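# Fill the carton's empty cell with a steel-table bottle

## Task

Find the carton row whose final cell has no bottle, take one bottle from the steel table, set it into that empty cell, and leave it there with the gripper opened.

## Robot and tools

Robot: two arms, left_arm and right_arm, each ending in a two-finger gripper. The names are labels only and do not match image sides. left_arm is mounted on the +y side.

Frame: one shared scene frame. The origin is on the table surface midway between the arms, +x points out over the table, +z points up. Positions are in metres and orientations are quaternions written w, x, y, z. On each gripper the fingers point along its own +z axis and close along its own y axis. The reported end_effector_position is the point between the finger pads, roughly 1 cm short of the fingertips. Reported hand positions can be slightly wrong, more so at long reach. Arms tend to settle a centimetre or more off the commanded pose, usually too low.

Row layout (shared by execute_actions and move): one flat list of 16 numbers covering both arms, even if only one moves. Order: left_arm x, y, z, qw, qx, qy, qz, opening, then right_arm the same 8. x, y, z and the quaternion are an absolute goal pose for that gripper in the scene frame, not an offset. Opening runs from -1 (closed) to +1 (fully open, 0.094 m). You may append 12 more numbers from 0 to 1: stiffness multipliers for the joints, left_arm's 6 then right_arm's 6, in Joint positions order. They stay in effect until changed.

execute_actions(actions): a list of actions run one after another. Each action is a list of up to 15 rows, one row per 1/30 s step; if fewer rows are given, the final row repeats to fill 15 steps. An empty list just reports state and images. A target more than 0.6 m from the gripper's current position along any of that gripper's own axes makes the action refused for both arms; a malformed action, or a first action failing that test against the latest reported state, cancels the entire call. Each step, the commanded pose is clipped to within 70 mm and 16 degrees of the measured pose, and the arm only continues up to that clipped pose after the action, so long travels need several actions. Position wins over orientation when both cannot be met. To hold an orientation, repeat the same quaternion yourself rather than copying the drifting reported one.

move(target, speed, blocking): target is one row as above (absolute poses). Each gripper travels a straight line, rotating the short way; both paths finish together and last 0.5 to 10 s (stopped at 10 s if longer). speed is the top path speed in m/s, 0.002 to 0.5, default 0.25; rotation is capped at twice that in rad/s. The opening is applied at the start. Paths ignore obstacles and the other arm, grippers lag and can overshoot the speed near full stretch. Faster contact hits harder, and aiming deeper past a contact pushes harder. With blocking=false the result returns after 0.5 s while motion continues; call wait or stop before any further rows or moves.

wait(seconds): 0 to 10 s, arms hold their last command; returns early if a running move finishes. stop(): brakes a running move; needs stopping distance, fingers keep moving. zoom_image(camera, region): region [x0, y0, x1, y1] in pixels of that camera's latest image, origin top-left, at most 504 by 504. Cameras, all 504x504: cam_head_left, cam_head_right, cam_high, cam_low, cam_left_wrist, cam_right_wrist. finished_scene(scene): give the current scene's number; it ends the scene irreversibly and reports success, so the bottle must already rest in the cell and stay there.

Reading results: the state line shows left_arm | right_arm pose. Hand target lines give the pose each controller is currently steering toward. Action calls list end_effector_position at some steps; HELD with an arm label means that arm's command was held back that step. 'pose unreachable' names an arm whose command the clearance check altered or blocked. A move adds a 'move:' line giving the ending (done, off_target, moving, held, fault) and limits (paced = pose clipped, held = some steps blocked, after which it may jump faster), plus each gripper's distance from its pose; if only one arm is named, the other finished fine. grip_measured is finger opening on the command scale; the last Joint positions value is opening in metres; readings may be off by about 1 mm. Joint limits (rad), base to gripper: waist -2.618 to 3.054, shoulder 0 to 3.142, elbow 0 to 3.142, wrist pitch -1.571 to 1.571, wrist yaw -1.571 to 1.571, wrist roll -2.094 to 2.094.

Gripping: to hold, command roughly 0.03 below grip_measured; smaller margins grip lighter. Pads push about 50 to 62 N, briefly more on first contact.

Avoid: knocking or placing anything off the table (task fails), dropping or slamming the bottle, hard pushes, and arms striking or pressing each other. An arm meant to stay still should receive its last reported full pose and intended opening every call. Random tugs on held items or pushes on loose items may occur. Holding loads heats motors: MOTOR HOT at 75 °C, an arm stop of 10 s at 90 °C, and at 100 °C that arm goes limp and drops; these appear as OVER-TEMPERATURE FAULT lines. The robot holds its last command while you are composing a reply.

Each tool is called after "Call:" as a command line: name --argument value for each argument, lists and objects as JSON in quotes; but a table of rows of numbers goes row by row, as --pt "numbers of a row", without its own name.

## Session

Call:
execute_actions --actions '[]'

Scene clock: 0.00 s.
left_arm: end_effector_position=(+0.4869, +0.2207, +0.3790) grip_measured=+1.000 end_effector_quat_wxyz=(+0.663, -0.654, +0.364, -0.012) | right_arm: end_effector_position=(+0.6381, -0.3861, +0.3821) grip_measured=+1.000 end_effector_quat_wxyz=(+0.571, +0.030, +0.814, +0.100)
Joint positions: left_arm=[-0.458  2.238  2.495 -0.966 -1.384 -1.781  0.094] | right_arm=[-0.068  2.174  2.467 -0.635 -0.222  0.131  0.094]
Joint velocities: left_arm=[ 0.002 -0.007 -0.022 -0.022  0.051 -0.066  0.   ] | right_arm=[-0.012 -0.007 -0.007  0.022  0.051 -0.081  0.   ]
Motor temperatures (°C, as the motors report them): left_arm=[23 24 22 25 22 25] | right_arm=[24 23 25 25 24 24]
Hand target (left_arm): +0.485, +0.222, +0.378; +0.664, -0.650, +0.369, -0.001
Hand target (right_arm): +0.635, -0.386, +0.391; +0.577, +0.028, +0.810, +0.099
Joint stiffness scale: left_arm=[1. 1. 1. 1. 1. 1.] | right_arm=[1. 1. 1. 1. 1. 1.]

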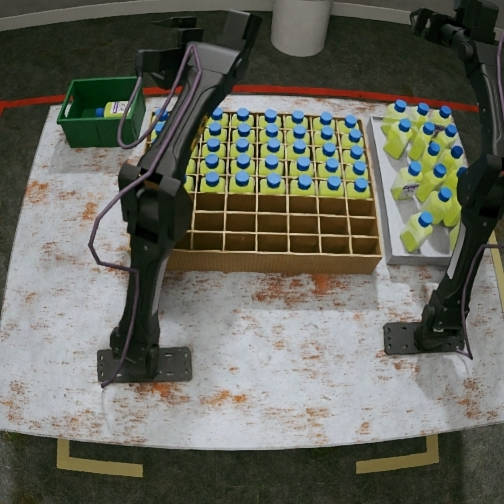

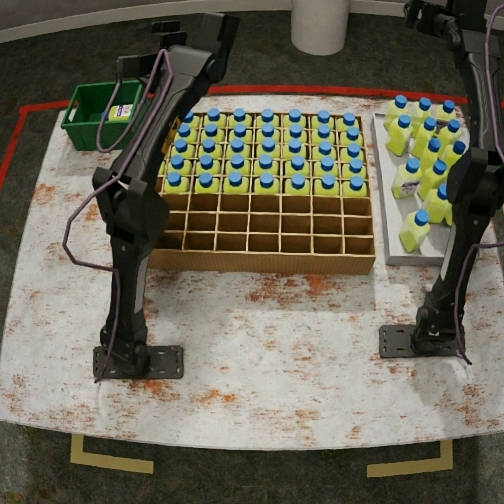

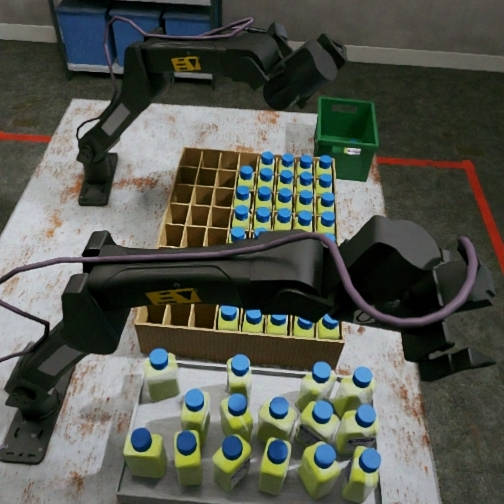

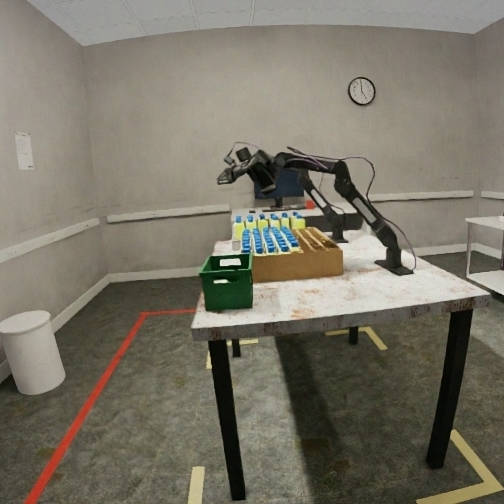

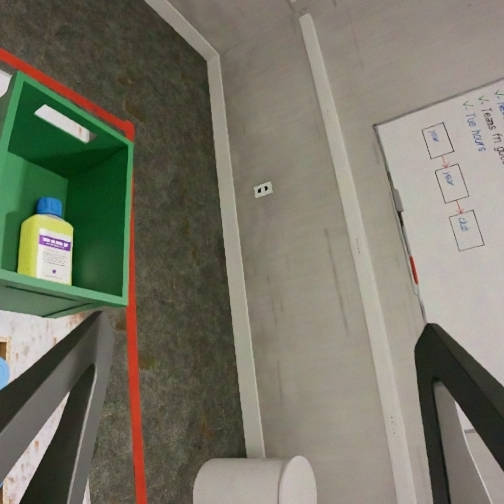

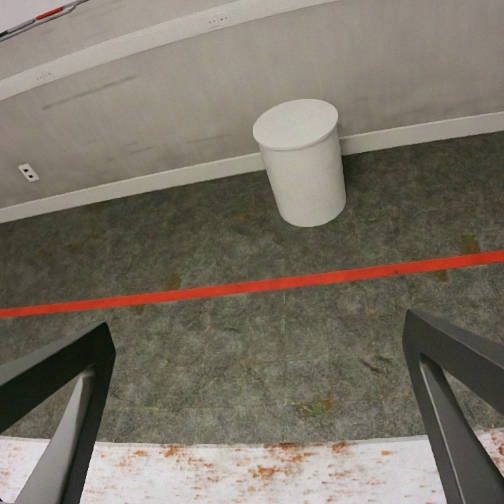

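Call:
zoom_image --camera "cam_head_right" --region '[100, 80, 500, 300]'

Call:
zoom_image --camera "cam_high" --region '[100, 130, 420, 504]'

Call:
zoom_image --camera "cam_low" --region '[190, 190, 370, 320]'

Region (100, 80, 500, 300) of cam_head_right's 504x504 image, scaled by 1.260, with more detail than that image has; it fills the top 277 rows of this view, and the rest is white.

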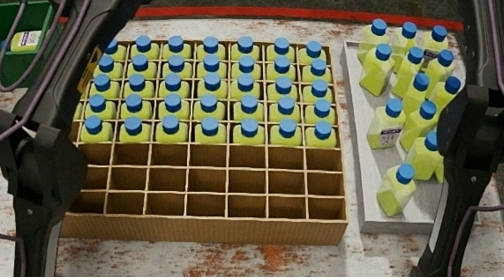

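Region (100, 130, 420, 504) of cam_high's 504x504 image, scaled by 1.348, with more detail than that image has; it fills the left 431 columns of this view, and the rest is white.

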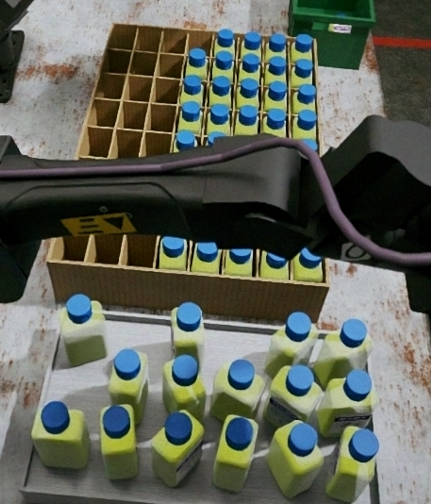

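Region (190, 190, 370, 320) of cam_low's 504x504 image, scaled by 2.800, with more detail than that image has.

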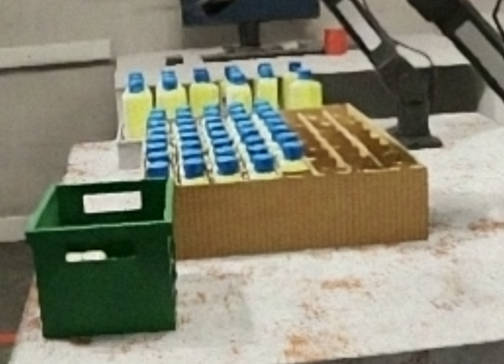

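Call:
move --target '[0.33, 0.24, 0.20, 0.2164, 0, 0.9763, 0, 0.35, 0.24, -0.34, 0.19, 0.1994, 0, 0.9799, 0, 0.35]' --speed 0.45

Scene clock: 8.37 s.
left_arm: end_effector_position=(+0.3353, +0.2351, +0.1961) grip_measured=+0.352 end_effector_quat_wxyz=(+0.222, +0.003, +0.975, +0.007) | right_arm: end_effector_position=(+0.2530, -0.3357, +0.1839) grip_measured=+0.352 end_effector_quat_wxyz=(+0.197, +0.005, +0.980, +0.010)
Joint positions: left_arm=[-0.097  1.517  1.427 -1.033 -0.022 -0.011  0.063] | right_arm=[ 0.184  1.076  1.085 -1.184  0.041  0.155  0.063]
Joint velocities: left_arm=[ 0.007 -0.007 -0.007 -0.066 -0.022 -0.022 -0.   ] | right_arm=[-0.007  0.002 -0.012  0.051 -0.022 -0.051  0.001]
Motor temperatures (°C, as the motors report them): left_arm=[23 26 23 26 22 25] | right_arm=[24 26 25 27 24 24]
Hand target (left_arm): +0.336, +0.238, +0.197; +0.217, +0.003, +0.976, +0.005
Hand target (right_arm): +0.246, -0.338, +0.184; +0.198, +0.005, +0.980, +0.005
Off the commanded pose (left_arm): 0.008 m, 1 deg.
Off the commanded pose (right_arm): 0.015 m, 1 deg.
Joint stiffness scale: left_arm=[1. 1. 1. 1. 1. 1.] | right_arm=[1. 1. 1. 1. 1. 1.]
move: off_target (right_arm)

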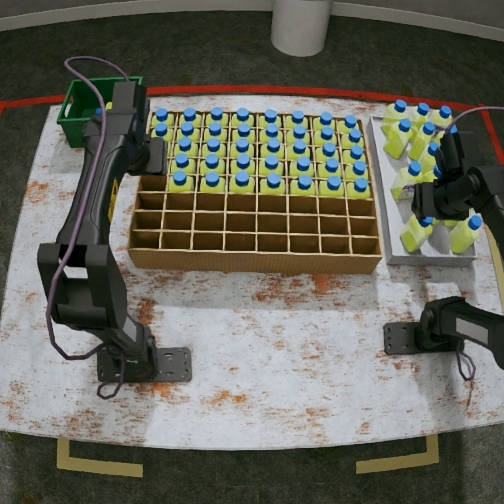

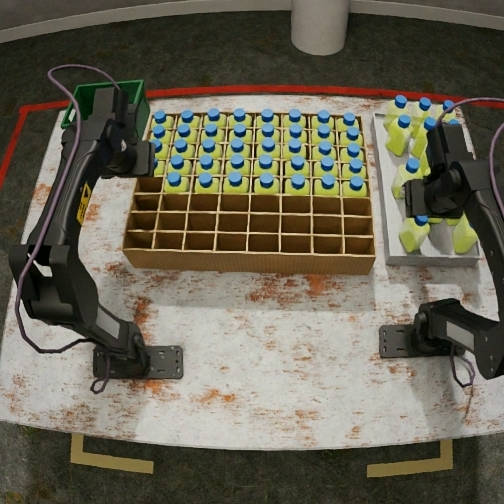

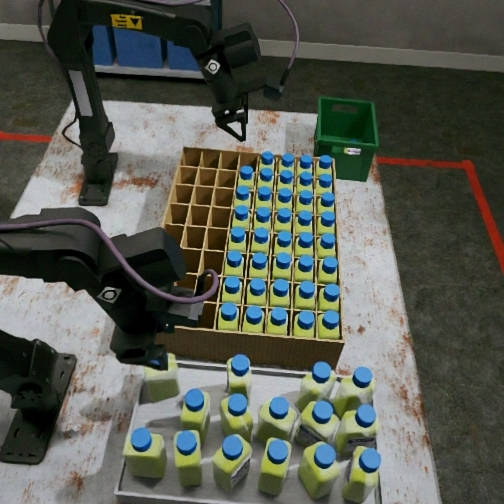

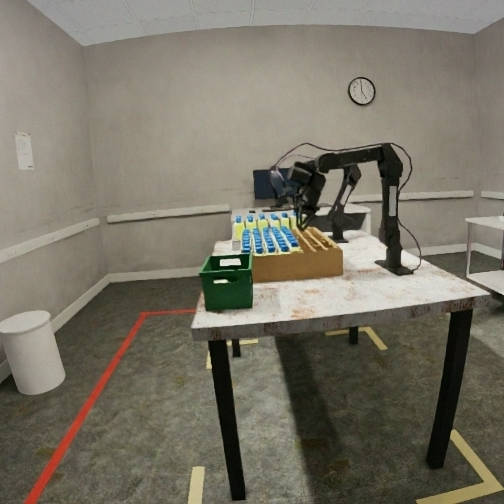

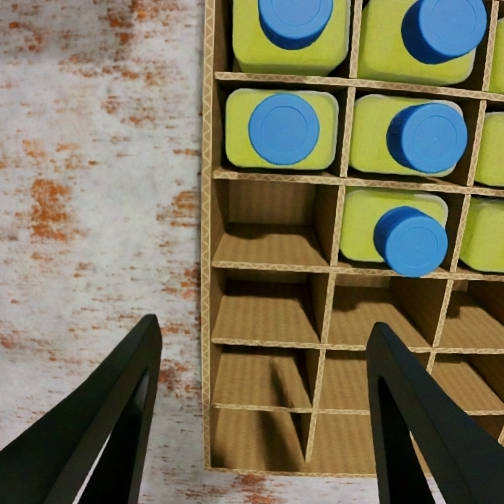

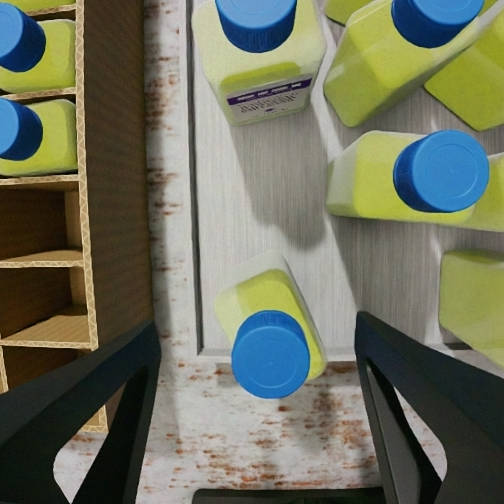

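Call:
execute_actions --actions '[]'

Scene clock: 10.57 s.
left_arm: end_effector_position=(+0.3349, +0.2351, +0.1959) grip_measured=+0.352 end_effector_quat_wxyz=(+0.222, +0.004, +0.975, +0.007) | right_arm: end_effector_position=(+0.2530, -0.3357, +0.1839) grip_measured=+0.352 end_effector_quat_wxyz=(+0.197, +0.005, +0.980, +0.010)
Joint positions: left_arm=[-0.097  1.517  1.427 -1.034 -0.021 -0.009  0.063] | right_arm=[ 0.184  1.076  1.085 -1.184  0.041  0.156  0.063]
Joint velocities: left_arm=[-0.017  0.002 -0.012  0.081  0.051 -0.022  0.   ] | right_arm=[ 0.012  0.007 -0.002 -0.022  0.007 -0.007  0.   ]
Motor temperatures (°C, as the motors report them): left_arm=[23 26 23 26 22 25] | right_arm=[24 25 25 27 24 24]
Hand target (left_arm): +0.336, +0.238, +0.197; +0.217, +0.003, +0.976, +0.005
Hand target (right_arm): +0.246, -0.338, +0.184; +0.198, +0.006, +0.980, +0.005
Off the commanded pose (left_arm): 0.008 m, 1 deg.
Off the commanded pose (right_arm): 0.015 m, 1 deg.
Joint stiffness scale: left_arm=[1. 1. 1. 1. 1. 1.] | right_arm=[1. 1. 1. 1. 1. 1.]

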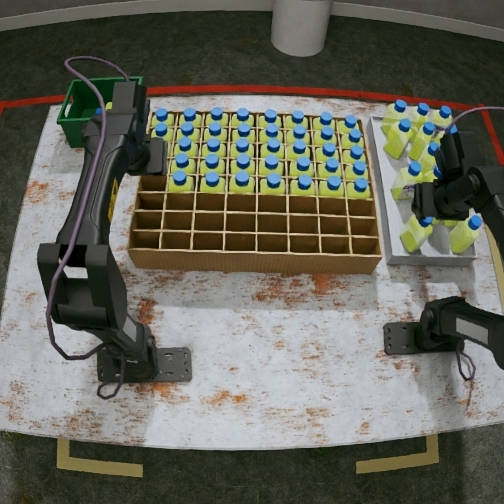

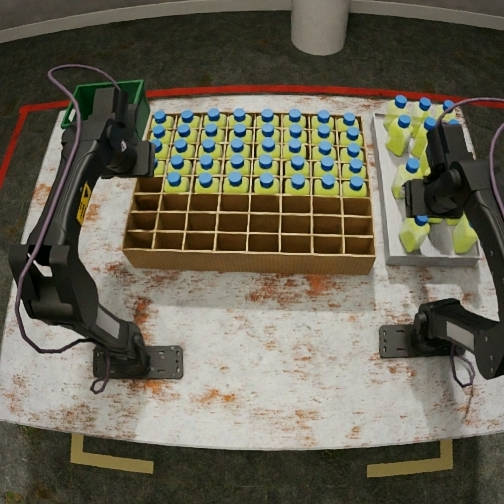

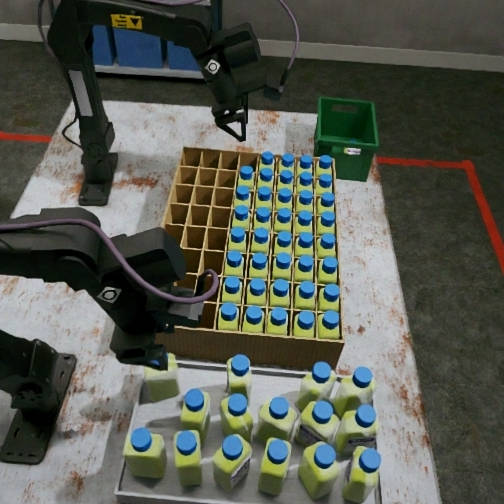

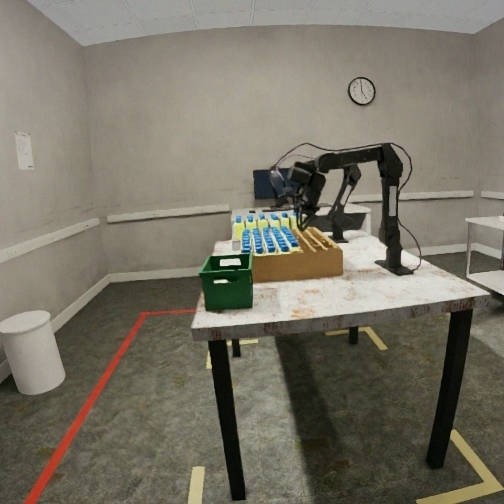

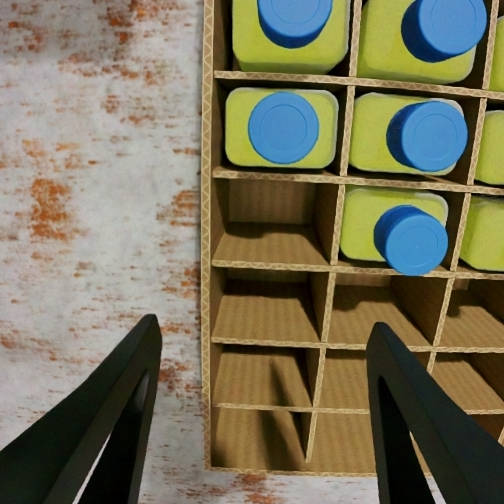

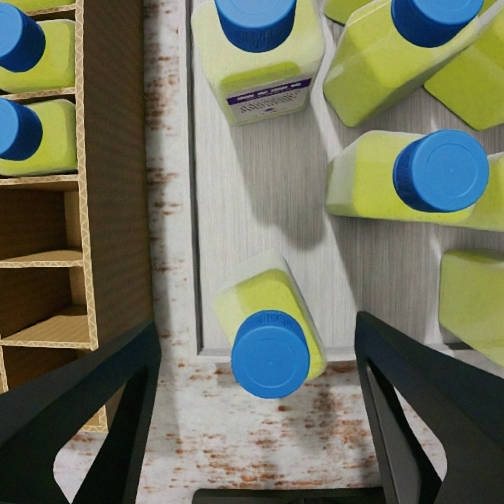

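Call:
move --target '[0.14, 0.16, 0.25, 0.1805, 0.5388, 0.8141, -0.1194, 0.35, 0.234, -0.341, 0.155, 0.1994, 0.0, 0.9799, 0.0, 0.35]' --speed 0.25

Scene clock: 19.80 s.
left_arm: end_effector_position=(+0.1467, +0.1623, +0.2438) grip_measured=+0.352 end_effector_quat_wxyz=(+0.200, +0.526, +0.821, -0.098) | right_arm: end_effector_position=(+0.2345, -0.3398, +0.1524) grip_measured=+0.352 end_effector_quat_wxyz=(+0.183, +0.005, +0.983, +0.005)
Joint positions: left_arm=[-0.156  1.075  1.336 -1.557  0.359  1.008  0.063] | right_arm=[ 0.184  1.005  0.935 -1.135  0.048  0.155  0.063]
Joint velocities: left_arm=[ 0.007  0.007  0.007 -0.022  0.051 -0.007  0.001] | right_arm=[-0.012 -0.022 -0.007 -0.11  -0.022  0.007 -0.001]
Motor temperatures (°C, as the motors report them): left_arm=[23 25 24 26 22 25] | right_arm=[24 25 26 27 24 24]
Hand target (left_arm): +0.139, +0.158, +0.245; +0.199, +0.534, +0.815, -0.107
Hand target (right_arm): +0.234, -0.341, +0.155; +0.199, +0.000, +0.980, +0.000
Off the commanded pose (left_arm): 0.009 m, 4 deg.
Off the commanded pose (right_arm): 0.003 m, 2 deg.
Joint stiffness scale: left_arm=[1. 1. 1. 1. 1. 1.] | right_arm=[1. 1. 1. 1. 1. 1.]
joint sent to its limit (left arm) — the command would take joint 4 (wrist pitch) past its lower limit, so that joint was sent only as far as its limit.
move: off_target (left_arm)

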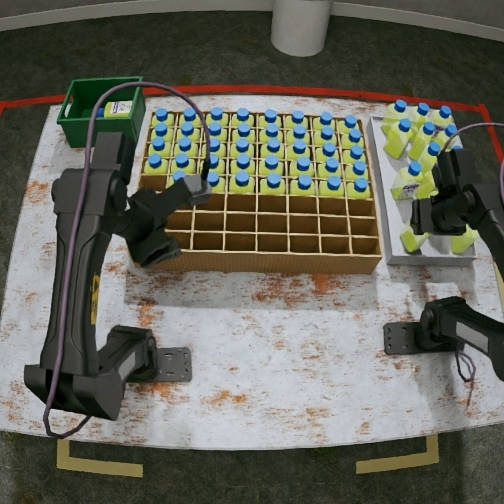

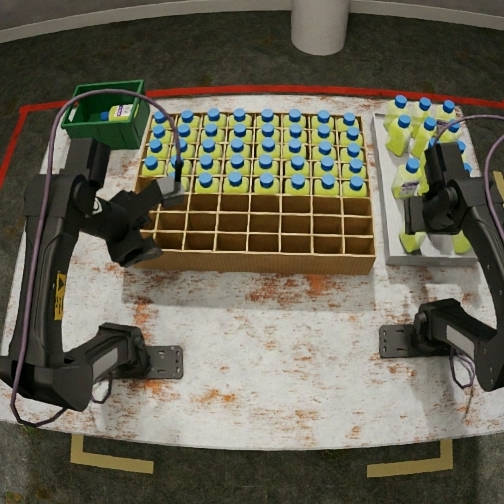

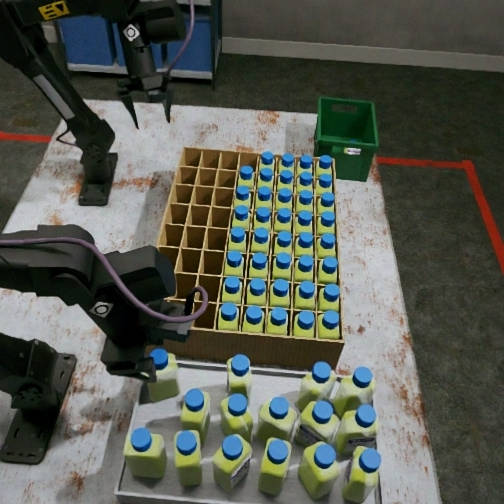

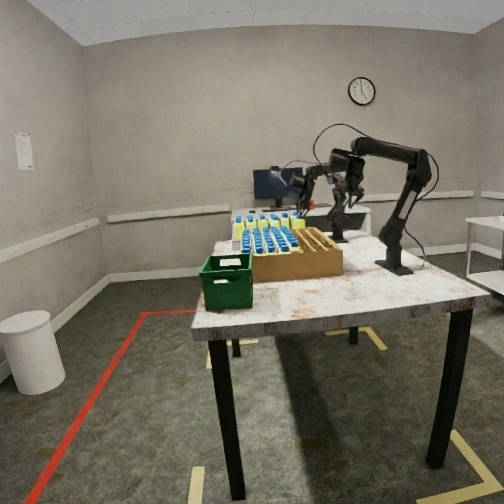

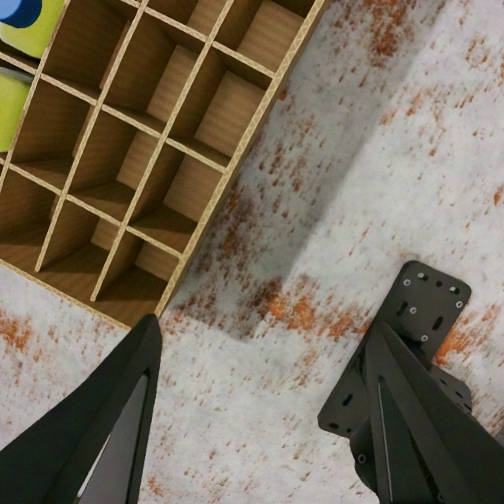

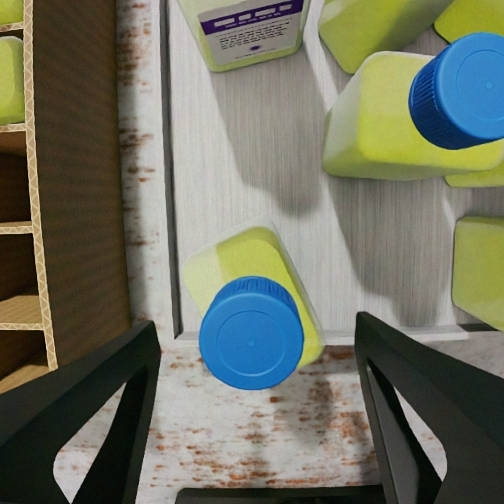

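Call:
zoom_image --camera "cam_high" --region '[90, 310, 230, 420]'

Region (90, 310, 230, 420) of cam_high's 504x504 image, scaled by 3.600, with more detail than that image has; it fills the top 396 rows of this view, and the rest is white.

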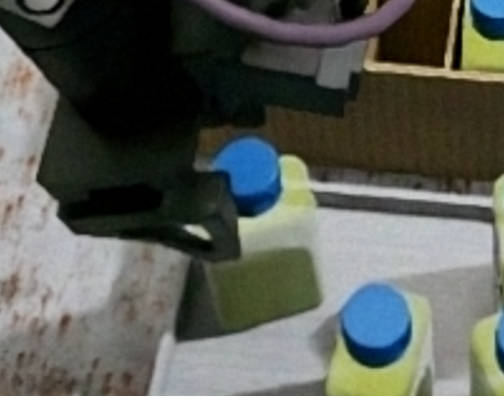

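Call:
move --target '[0.14, 0.16, 0.245, 0.20, 0.526, 0.821, -0.098, 0.35, 0.236, -0.340, 0.142, 0.1994, 0.0, 0.9799, 0.0, 0.35]' --speed 0.05

Scene clock: 23.23 s.
left_arm: end_effector_position=(+0.1462, +0.1615, +0.2436) grip_measured=+0.352 end_effector_quat_wxyz=(+0.198, +0.524, +0.823, -0.098) | right_arm: end_effector_position=(+0.2358, -0.3398, +0.1391) grip_measured=+0.352 end_effector_quat_wxyz=(+0.182, +0.005, +0.983, +0.004)
Joint positions: left_arm=[-0.165  1.075  1.336 -1.557  0.355  0.994  0.063] | right_arm=[ 0.184  1.005  0.883 -1.085  0.049  0.155  0.063]
Joint velocities: left_arm=[-0.002 -0.017 -0.012 -0.007  0.007 -0.037 -0.002] | right_arm=[ 0.007 -0.017  0.002 -0.022  0.007  0.007 -0.001]
Motor temperatures (°C, as the motors report them): left_arm=[23 25 24 26 22 25] | right_arm=[24 25 26 27 24 24]
Hand target (left_arm): +0.140, +0.160, +0.245; +0.200, +0.526, +0.821, -0.098
Hand target (right_arm): +0.236, -0.340, +0.142; +0.199, -0.000, +0.980, +0.001
Off the commanded pose (left_arm): 0.007 m, 0 deg.
Off the commanded pose (right_arm): 0.003 m, 2 deg.
Joint stiffness scale: left_arm=[1. 1. 1. 1. 1. 1.] | right_arm=[1. 1. 1. 1. 1. 1.]
move: done

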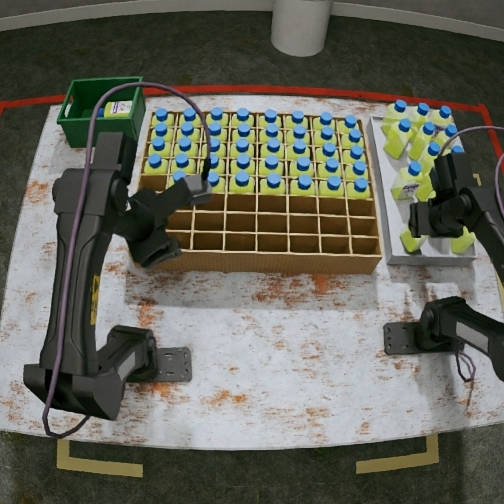

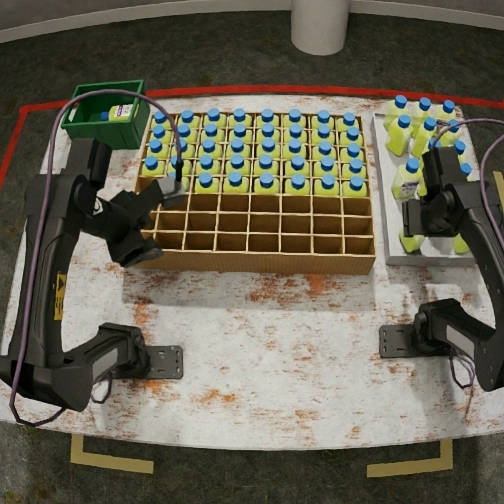

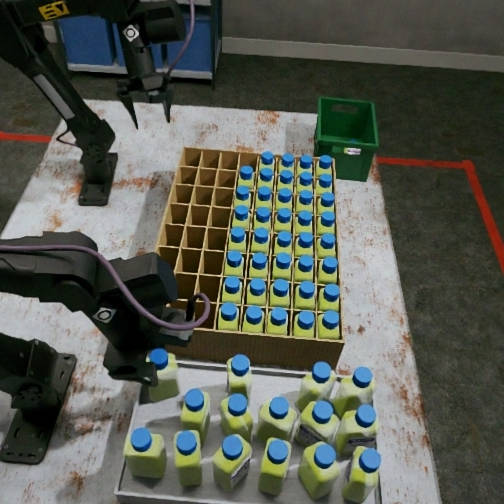

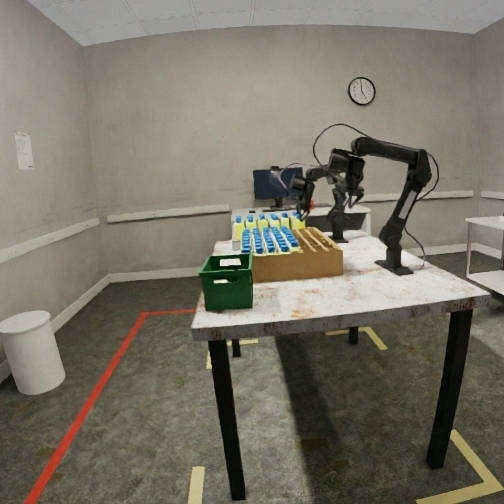

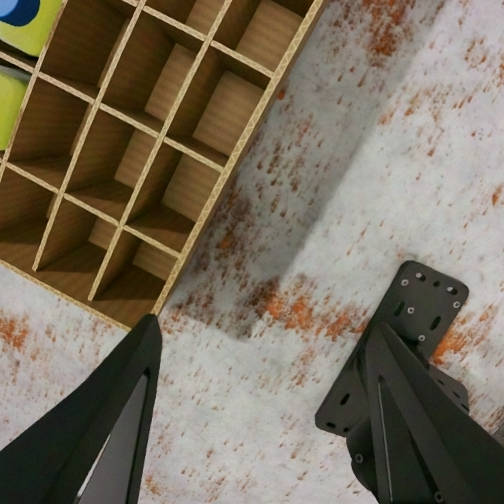

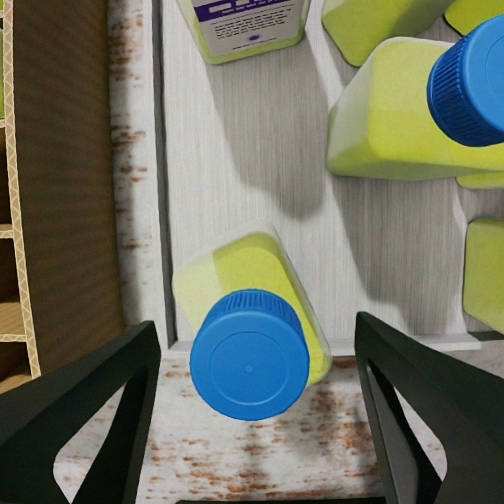

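Call:
execute_actions --actions '[[[0.14, 0.16, 0.245, 0.20, 0.526, 0.821, -0.098, 0.35, 0.236, -0.340, 0.142, 0.1994, 0.0, 0.9799, 0.0, -0.38]], [[0.14, 0.16, 0.245, 0.20, 0.526, 0.821, -0.098, 0.35, 0.236, -0.340, 0.142, 0.1994, 0.0, 0.9799, 0.0, -0.38]]]'

Scene clock: 24.93 s.
left_arm: end_effector_position=(+0.1462, +0.1617, +0.2435) grip_measured=+0.352 end_effector_quat_wxyz=(+0.197, +0.523, +0.823, -0.098) | right_arm: end_effector_position=(+0.2358, -0.3394, +0.1385) grip_measured=-0.248 end_effector_quat_wxyz=(+0.183, +0.004, +0.983, +0.003)
Joint positions: left_arm=[-0.165  1.075  1.336 -1.557  0.354  0.993  0.063] | right_arm=[ 0.187  1.004  0.88  -1.082  0.051  0.155  0.035]
Joint velocities: left_arm=[ 0.012  0.022  0.002 -0.007  0.051  0.022 -0.001] | right_arm=[ 0.007 -0.007  0.002  0.007 -0.066 -0.022 -0.   ]
Motor temperatures (°C, as the motors report them): left_arm=[23 25 24 26 22 25] | right_arm=[24 25 26 27 24 24]
Hand target (left_arm): +0.140, +0.160, +0.245; +0.200, +0.526, +0.821, -0.098
Hand target (right_arm): +0.236, -0.340, +0.142; +0.199, -0.000, +0.980, +0.000
Off the commanded pose (left_arm): 0.007 m, 0 deg.
Off the commanded pose (right_arm): 0.004 m, 2 deg.
Joint stiffness scale: left_arm=[1. 1. 1. 1. 1. 1.] | right_arm=[1. 1. 1. 1. 1. 1.]
Step readings (end_effector_position; steps 1 to 15: 1st action; 16 to 30: 2nd action):
0: left_arm (+0.1462, +0.1615, +0.2436) | right_arm (+0.2362, -0.3398, +0.1392)
1: left_arm (+0.1462, +0.1616, +0.2435) | right_arm (+0.2362, -0.3398, +0.1392)
2: left_arm (+0.1462, +0.1616, +0.2435) | right_arm (+0.2362, -0.3401, +0.1392)
4: left_arm (+0.1462, +0.1616, +0.2435) | right_arm (+0.2364, -0.3395, +0.1395)
8: left_arm (+0.1462, +0.1616, +0.2435) | right_arm (+0.2358, -0.3394, +0.1386)
15: left_arm (+0.1462, +0.1616, +0.2435) | right_arm (+0.2358, -0.3394, +0.1385)
16: left_arm (+0.1462, +0.1616, +0.2435) | right_arm (+0.2358, -0.3394, +0.1385)
17: left_arm (+0.1462, +0.1617, +0.2435) | right_arm (+0.2358, -0.3394, +0.1385)
19: left_arm (+0.1462, +0.1617, +0.2435) | right_arm (+0.2358, -0.3394, +0.1385)
23: left_arm (+0.1462, +0.1617, +0.2435) | right_arm (+0.2358, -0.3394, +0.1385)
30: end_effector_position above

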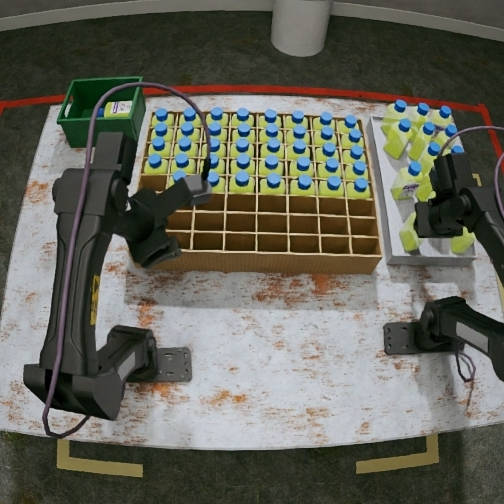

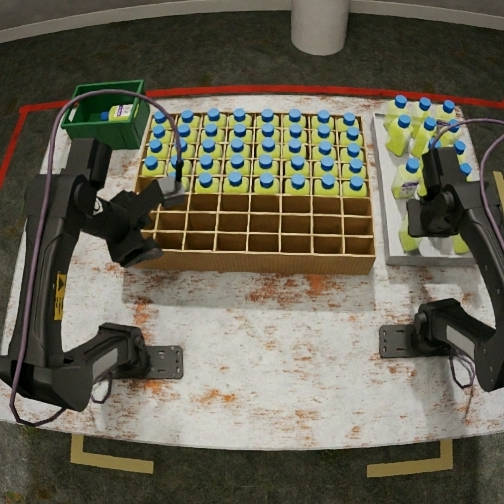

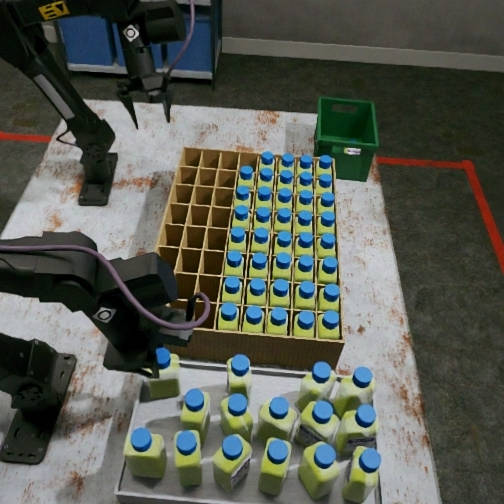

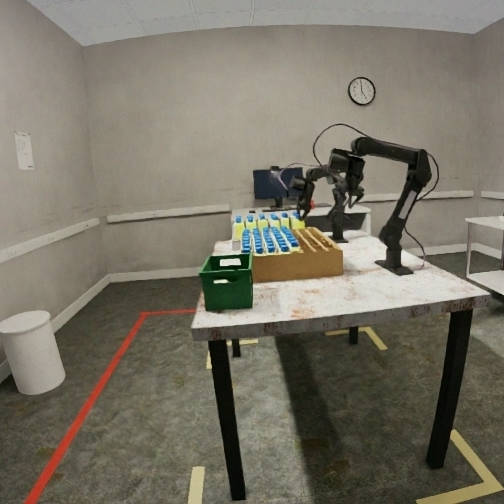

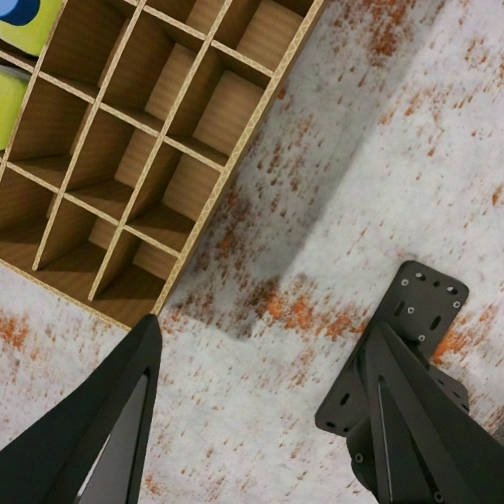

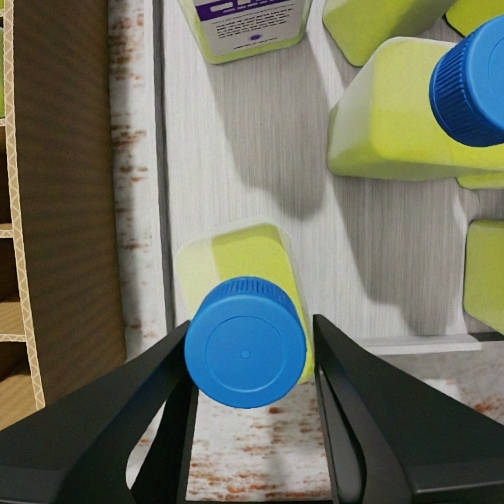

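Call:
zoom_image --camera "cam_right_wrist" --region '[150, 200, 360, 440]'

Call:
zoom_image --camera "cam_high" --region '[100, 320, 220, 410]'

Region (150, 200, 360, 440) of cam_right_wrist's 504x504 image, scaled by 2.100, with more detail than that image has; it fills the left 441 columns of this view, and the rest is white.

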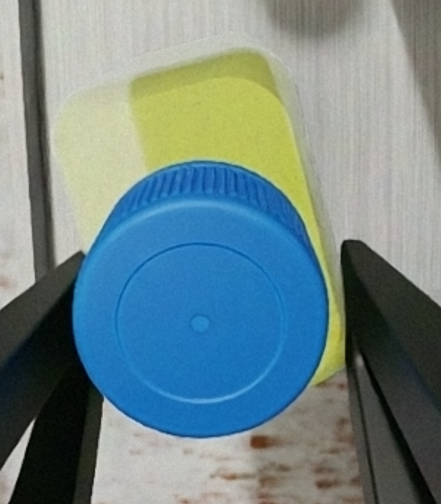

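Region (100, 320, 220, 410) of cam_high's 504x504 image, scaled by 4.200, with more detail than that image has; it fills the top 378 rows of this view, and the rest is white.

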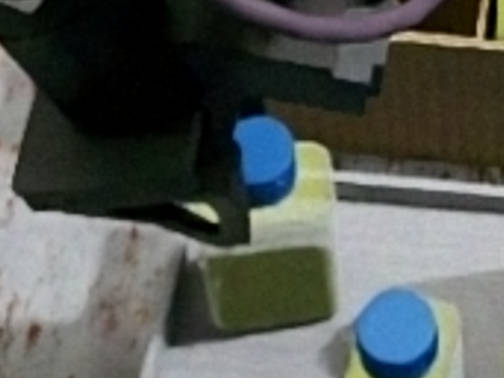

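Call:
execute_actions --actions '[[[0.14, 0.16, 0.245, 0.20, 0.526, 0.821, -0.098, 0.35, 0.237, -0.338, 0.142, 0.1981, -0.1109, 0.9736, 0.0226, 0.25]], [[0.14, 0.16, 0.245, 0.20, 0.526, 0.821, -0.098, 0.35, 0.2375, -0.338, 0.138, 0.1981, -0.1109, 0.9736, 0.0226, 0.25],[0.14, 0.16, 0.245, 0.20, 0.526, 0.821, -0.098, 0.35, 0.2375, -0.338, 0.136, 0.1981, -0.1109, 0.9736, 0.0226, 0.25],[0.14, 0.16, 0.245, 0.20, 0.526, 0.821, -0.098, 0.35, 0.2375, -0.338, 0.134, 0.1981, -0.1109, 0.9736, 0.0226, 0.25],[0.14, 0.16, 0.245, 0.20, 0.526, 0.821, -0.098, 0.35, 0.2375, -0.338, 0.132, 0.1981, -0.1109, 0.9736, 0.0226, 0.25],[0.14, 0.16, 0.245, 0.20, 0.526, 0.821, -0.098, 0.35, 0.2375, -0.338, 0.130, 0.1981, -0.1109, 0.9736, 0.0226, 0.25],[0.14, 0.16, 0.245, 0.20, 0.526, 0.821, -0.098, 0.35, 0.2375, -0.338, 0.128, 0.1981, -0.1109, 0.9736, 0.0226, 0.25],[0.14, 0.16, 0.245, 0.20, 0.526, 0.821, -0.098, 0.35, 0.2375, -0.338, 0.126, 0.1981, -0.1109, 0.9736, 0.0226, 0.25],[0.14, 0.16, 0.245, 0.20, 0.526, 0.821, -0.098, 0.35, 0.2375, -0.338, 0.124, 0.1981, -0.1109, 0.9736, 0.0226, 0.25],[0.14, 0.16, 0.245, 0.20, 0.526, 0.821, -0.098, 0.35, 0.2375, -0.338, 0.122, 0.1981, -0.1109, 0.9736, 0.0226, 0.25],[0.14, 0.16, 0.245, 0.20, 0.526, 0.821, -0.098, 0.35, 0.2375, -0.338, 0.120, 0.1981, -0.1109, 0.9736, 0.0226, 0.25],[0.14, 0.16, 0.245, 0.20, 0.526, 0.821, -0.098, 0.35, 0.2375, -0.338, 0.118, 0.1981, -0.1109, 0.9736, 0.0226, 0.25],[0.14, 0.16, 0.245, 0.20, 0.526, 0.821, -0.098, 0.35, 0.2375, -0.338, 0.116, 0.1981, -0.1109, 0.9736, 0.0226, 0.25],[0.14, 0.16, 0.245, 0.20, 0.526, 0.821, -0.098, 0.35, 0.2375, -0.338, 0.115, 0.1981, -0.1109, 0.9736, 0.0226, 0.25]], [[0.14, 0.16, 0.245, 0.20, 0.526, 0.821, -0.098, 0.35, 0.2375, -0.338, 0.115, 0.1981, -0.1109, 0.9736, 0.0226, 0.25]]]'

Scene clock: 44.37 s.
left_arm: end_effector_position=(+0.1462, +0.1617, +0.2435) grip_measured=+0.352 end_effector_quat_wxyz=(+0.197, +0.523, +0.823, -0.098) | right_arm: end_effector_position=(+0.2366, -0.3387, +0.1114) grip_measured=+0.248 end_effector_quat_wxyz=(+0.180, -0.111, +0.977, +0.018)
Joint positions: left_arm=[-0.165  1.075  1.336 -1.557  0.354  0.993  0.063] | right_arm=[ 0.11   1.004  0.774 -0.98  -0.047 -0.138  0.059]
Joint velocities: left_arm=[ 0.002 -0.012  0.007  0.007 -0.022 -0.066 -0.001] | right_arm=[-0.007 -0.007  0.002  0.037 -0.022  0.022  0.001]
Motor temperatures (°C, as the motors report them): left_arm=[23 25 24 26 22 25] | right_arm=[24 24 26 27 24 24]
Hand target (left_arm): +0.140, +0.160, +0.245; +0.200, +0.526, +0.821, -0.098
Hand target (right_arm): +0.237, -0.338, +0.115; +0.198, -0.111, +0.974, +0.022
Off the commanded pose (left_arm): 0.007 m, 0 deg.
Off the commanded pose (right_arm): 0.004 m, 2 deg.
Joint stiffness scale: left_arm=[1. 1. 1. 1. 1. 1.] | right_arm=[1. 1. 1. 1. 1. 1.]
Step readings (end_effector_position; steps 1 to 15: 1st action; 16 to 30: 2nd action; 31 to 45: 3rd action):
0: left_arm (+0.1462, +0.1617, +0.2435) | right_arm (+0.2358, -0.3394, +0.1385)
1: left_arm (+0.1462, +0.1617, +0.2435) | right_arm (+0.2357, -0.3395, +0.1384)
2: left_arm (+0.1462, +0.1617, +0.2435) | right_arm (+0.2362, -0.3403, +0.1385)
4: left_arm (+0.1462, +0.1617, +0.2435) | right_arm (+0.2366, -0.3422, +0.1385)
8: left_arm (+0.1462, +0.1617, +0.2435) | right_arm (+0.2368, -0.3424, +0.1385)
15: left_arm (+0.1462, +0.1617, +0.2435) | right_arm (+0.2366, -0.3401, +0.1386)
16: left_arm (+0.1462, +0.1617, +0.2435) | right_arm (+0.2368, -0.3399, +0.1384)
17: left_arm (+0.1462, +0.1617, +0.2435) | right_arm (+0.2373, -0.3396, +0.1378)
19: left_arm (+0.1462, +0.1617, +0.2435) | right_arm (+0.2373, -0.3393, +0.1344)
23: left_arm (+0.1462, +0.1617, +0.2435) | right_arm (+0.2346, -0.3392, +0.1240)
30: left_arm (+0.1462, +0.1617, +0.2435) | right_arm (+0.2329, -0.3391, +0.1107)
31: left_arm (+0.1462, +0.1617, +0.2435) | right_arm (+0.2330, -0.3391, +0.1103)
32: left_arm (+0.1462, +0.1617, +0.2435) | right_arm (+0.2334, -0.3391, +0.1102)
34: left_arm (+0.1462, +0.1617, +0.2435) | right_arm (+0.2345, -0.3390, +0.1106)
38: left_arm (+0.1462, +0.1617, +0.2435) | right_arm (+0.2359, -0.3388, +0.1112)
45: end_effector_position above

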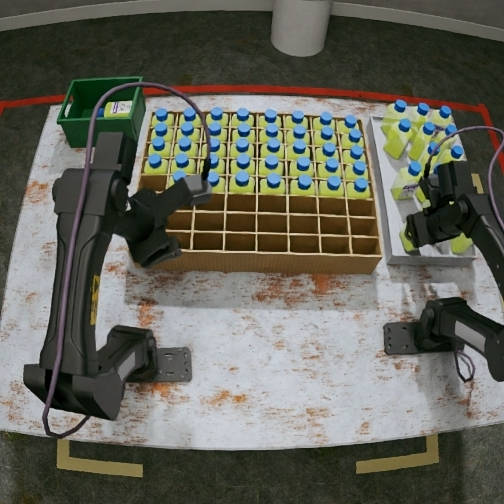

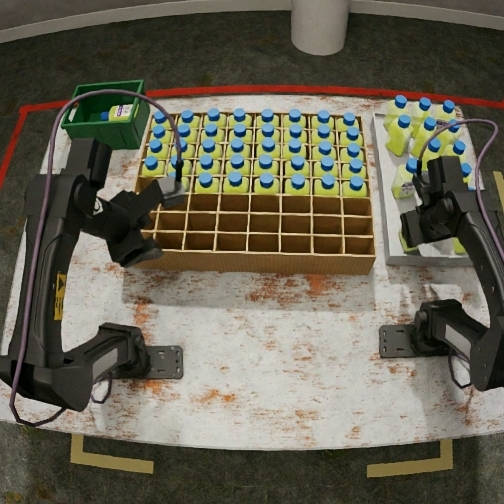

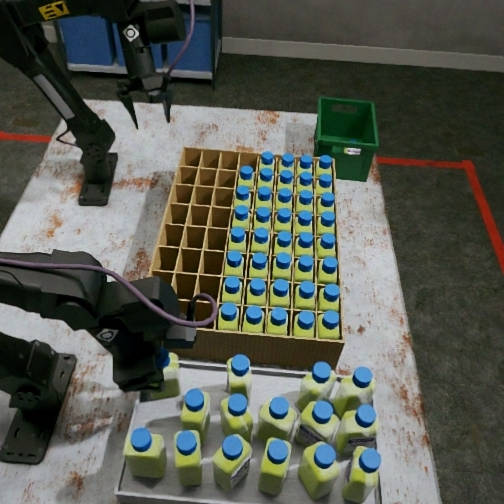

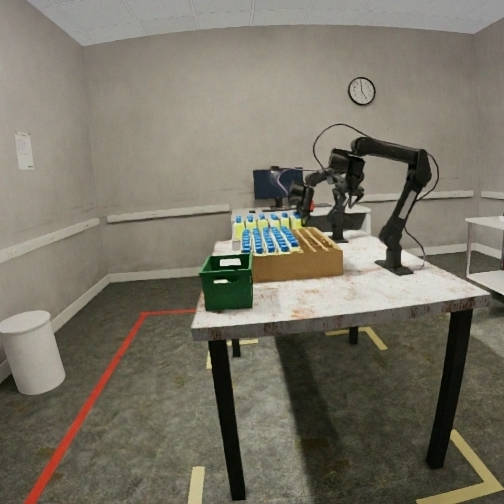

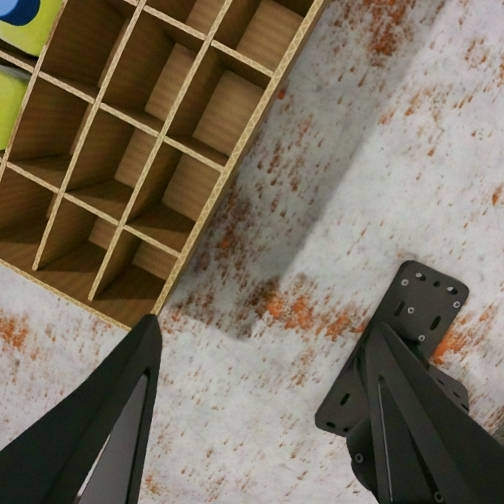

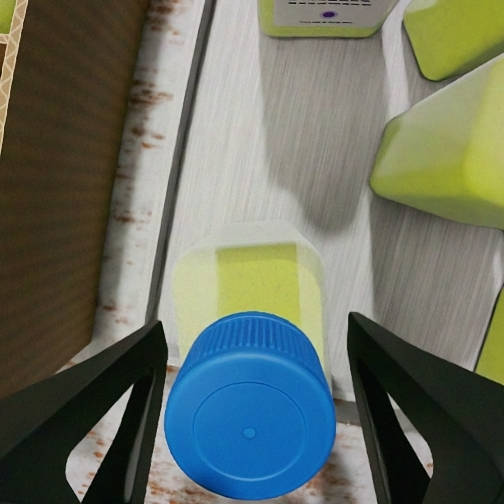

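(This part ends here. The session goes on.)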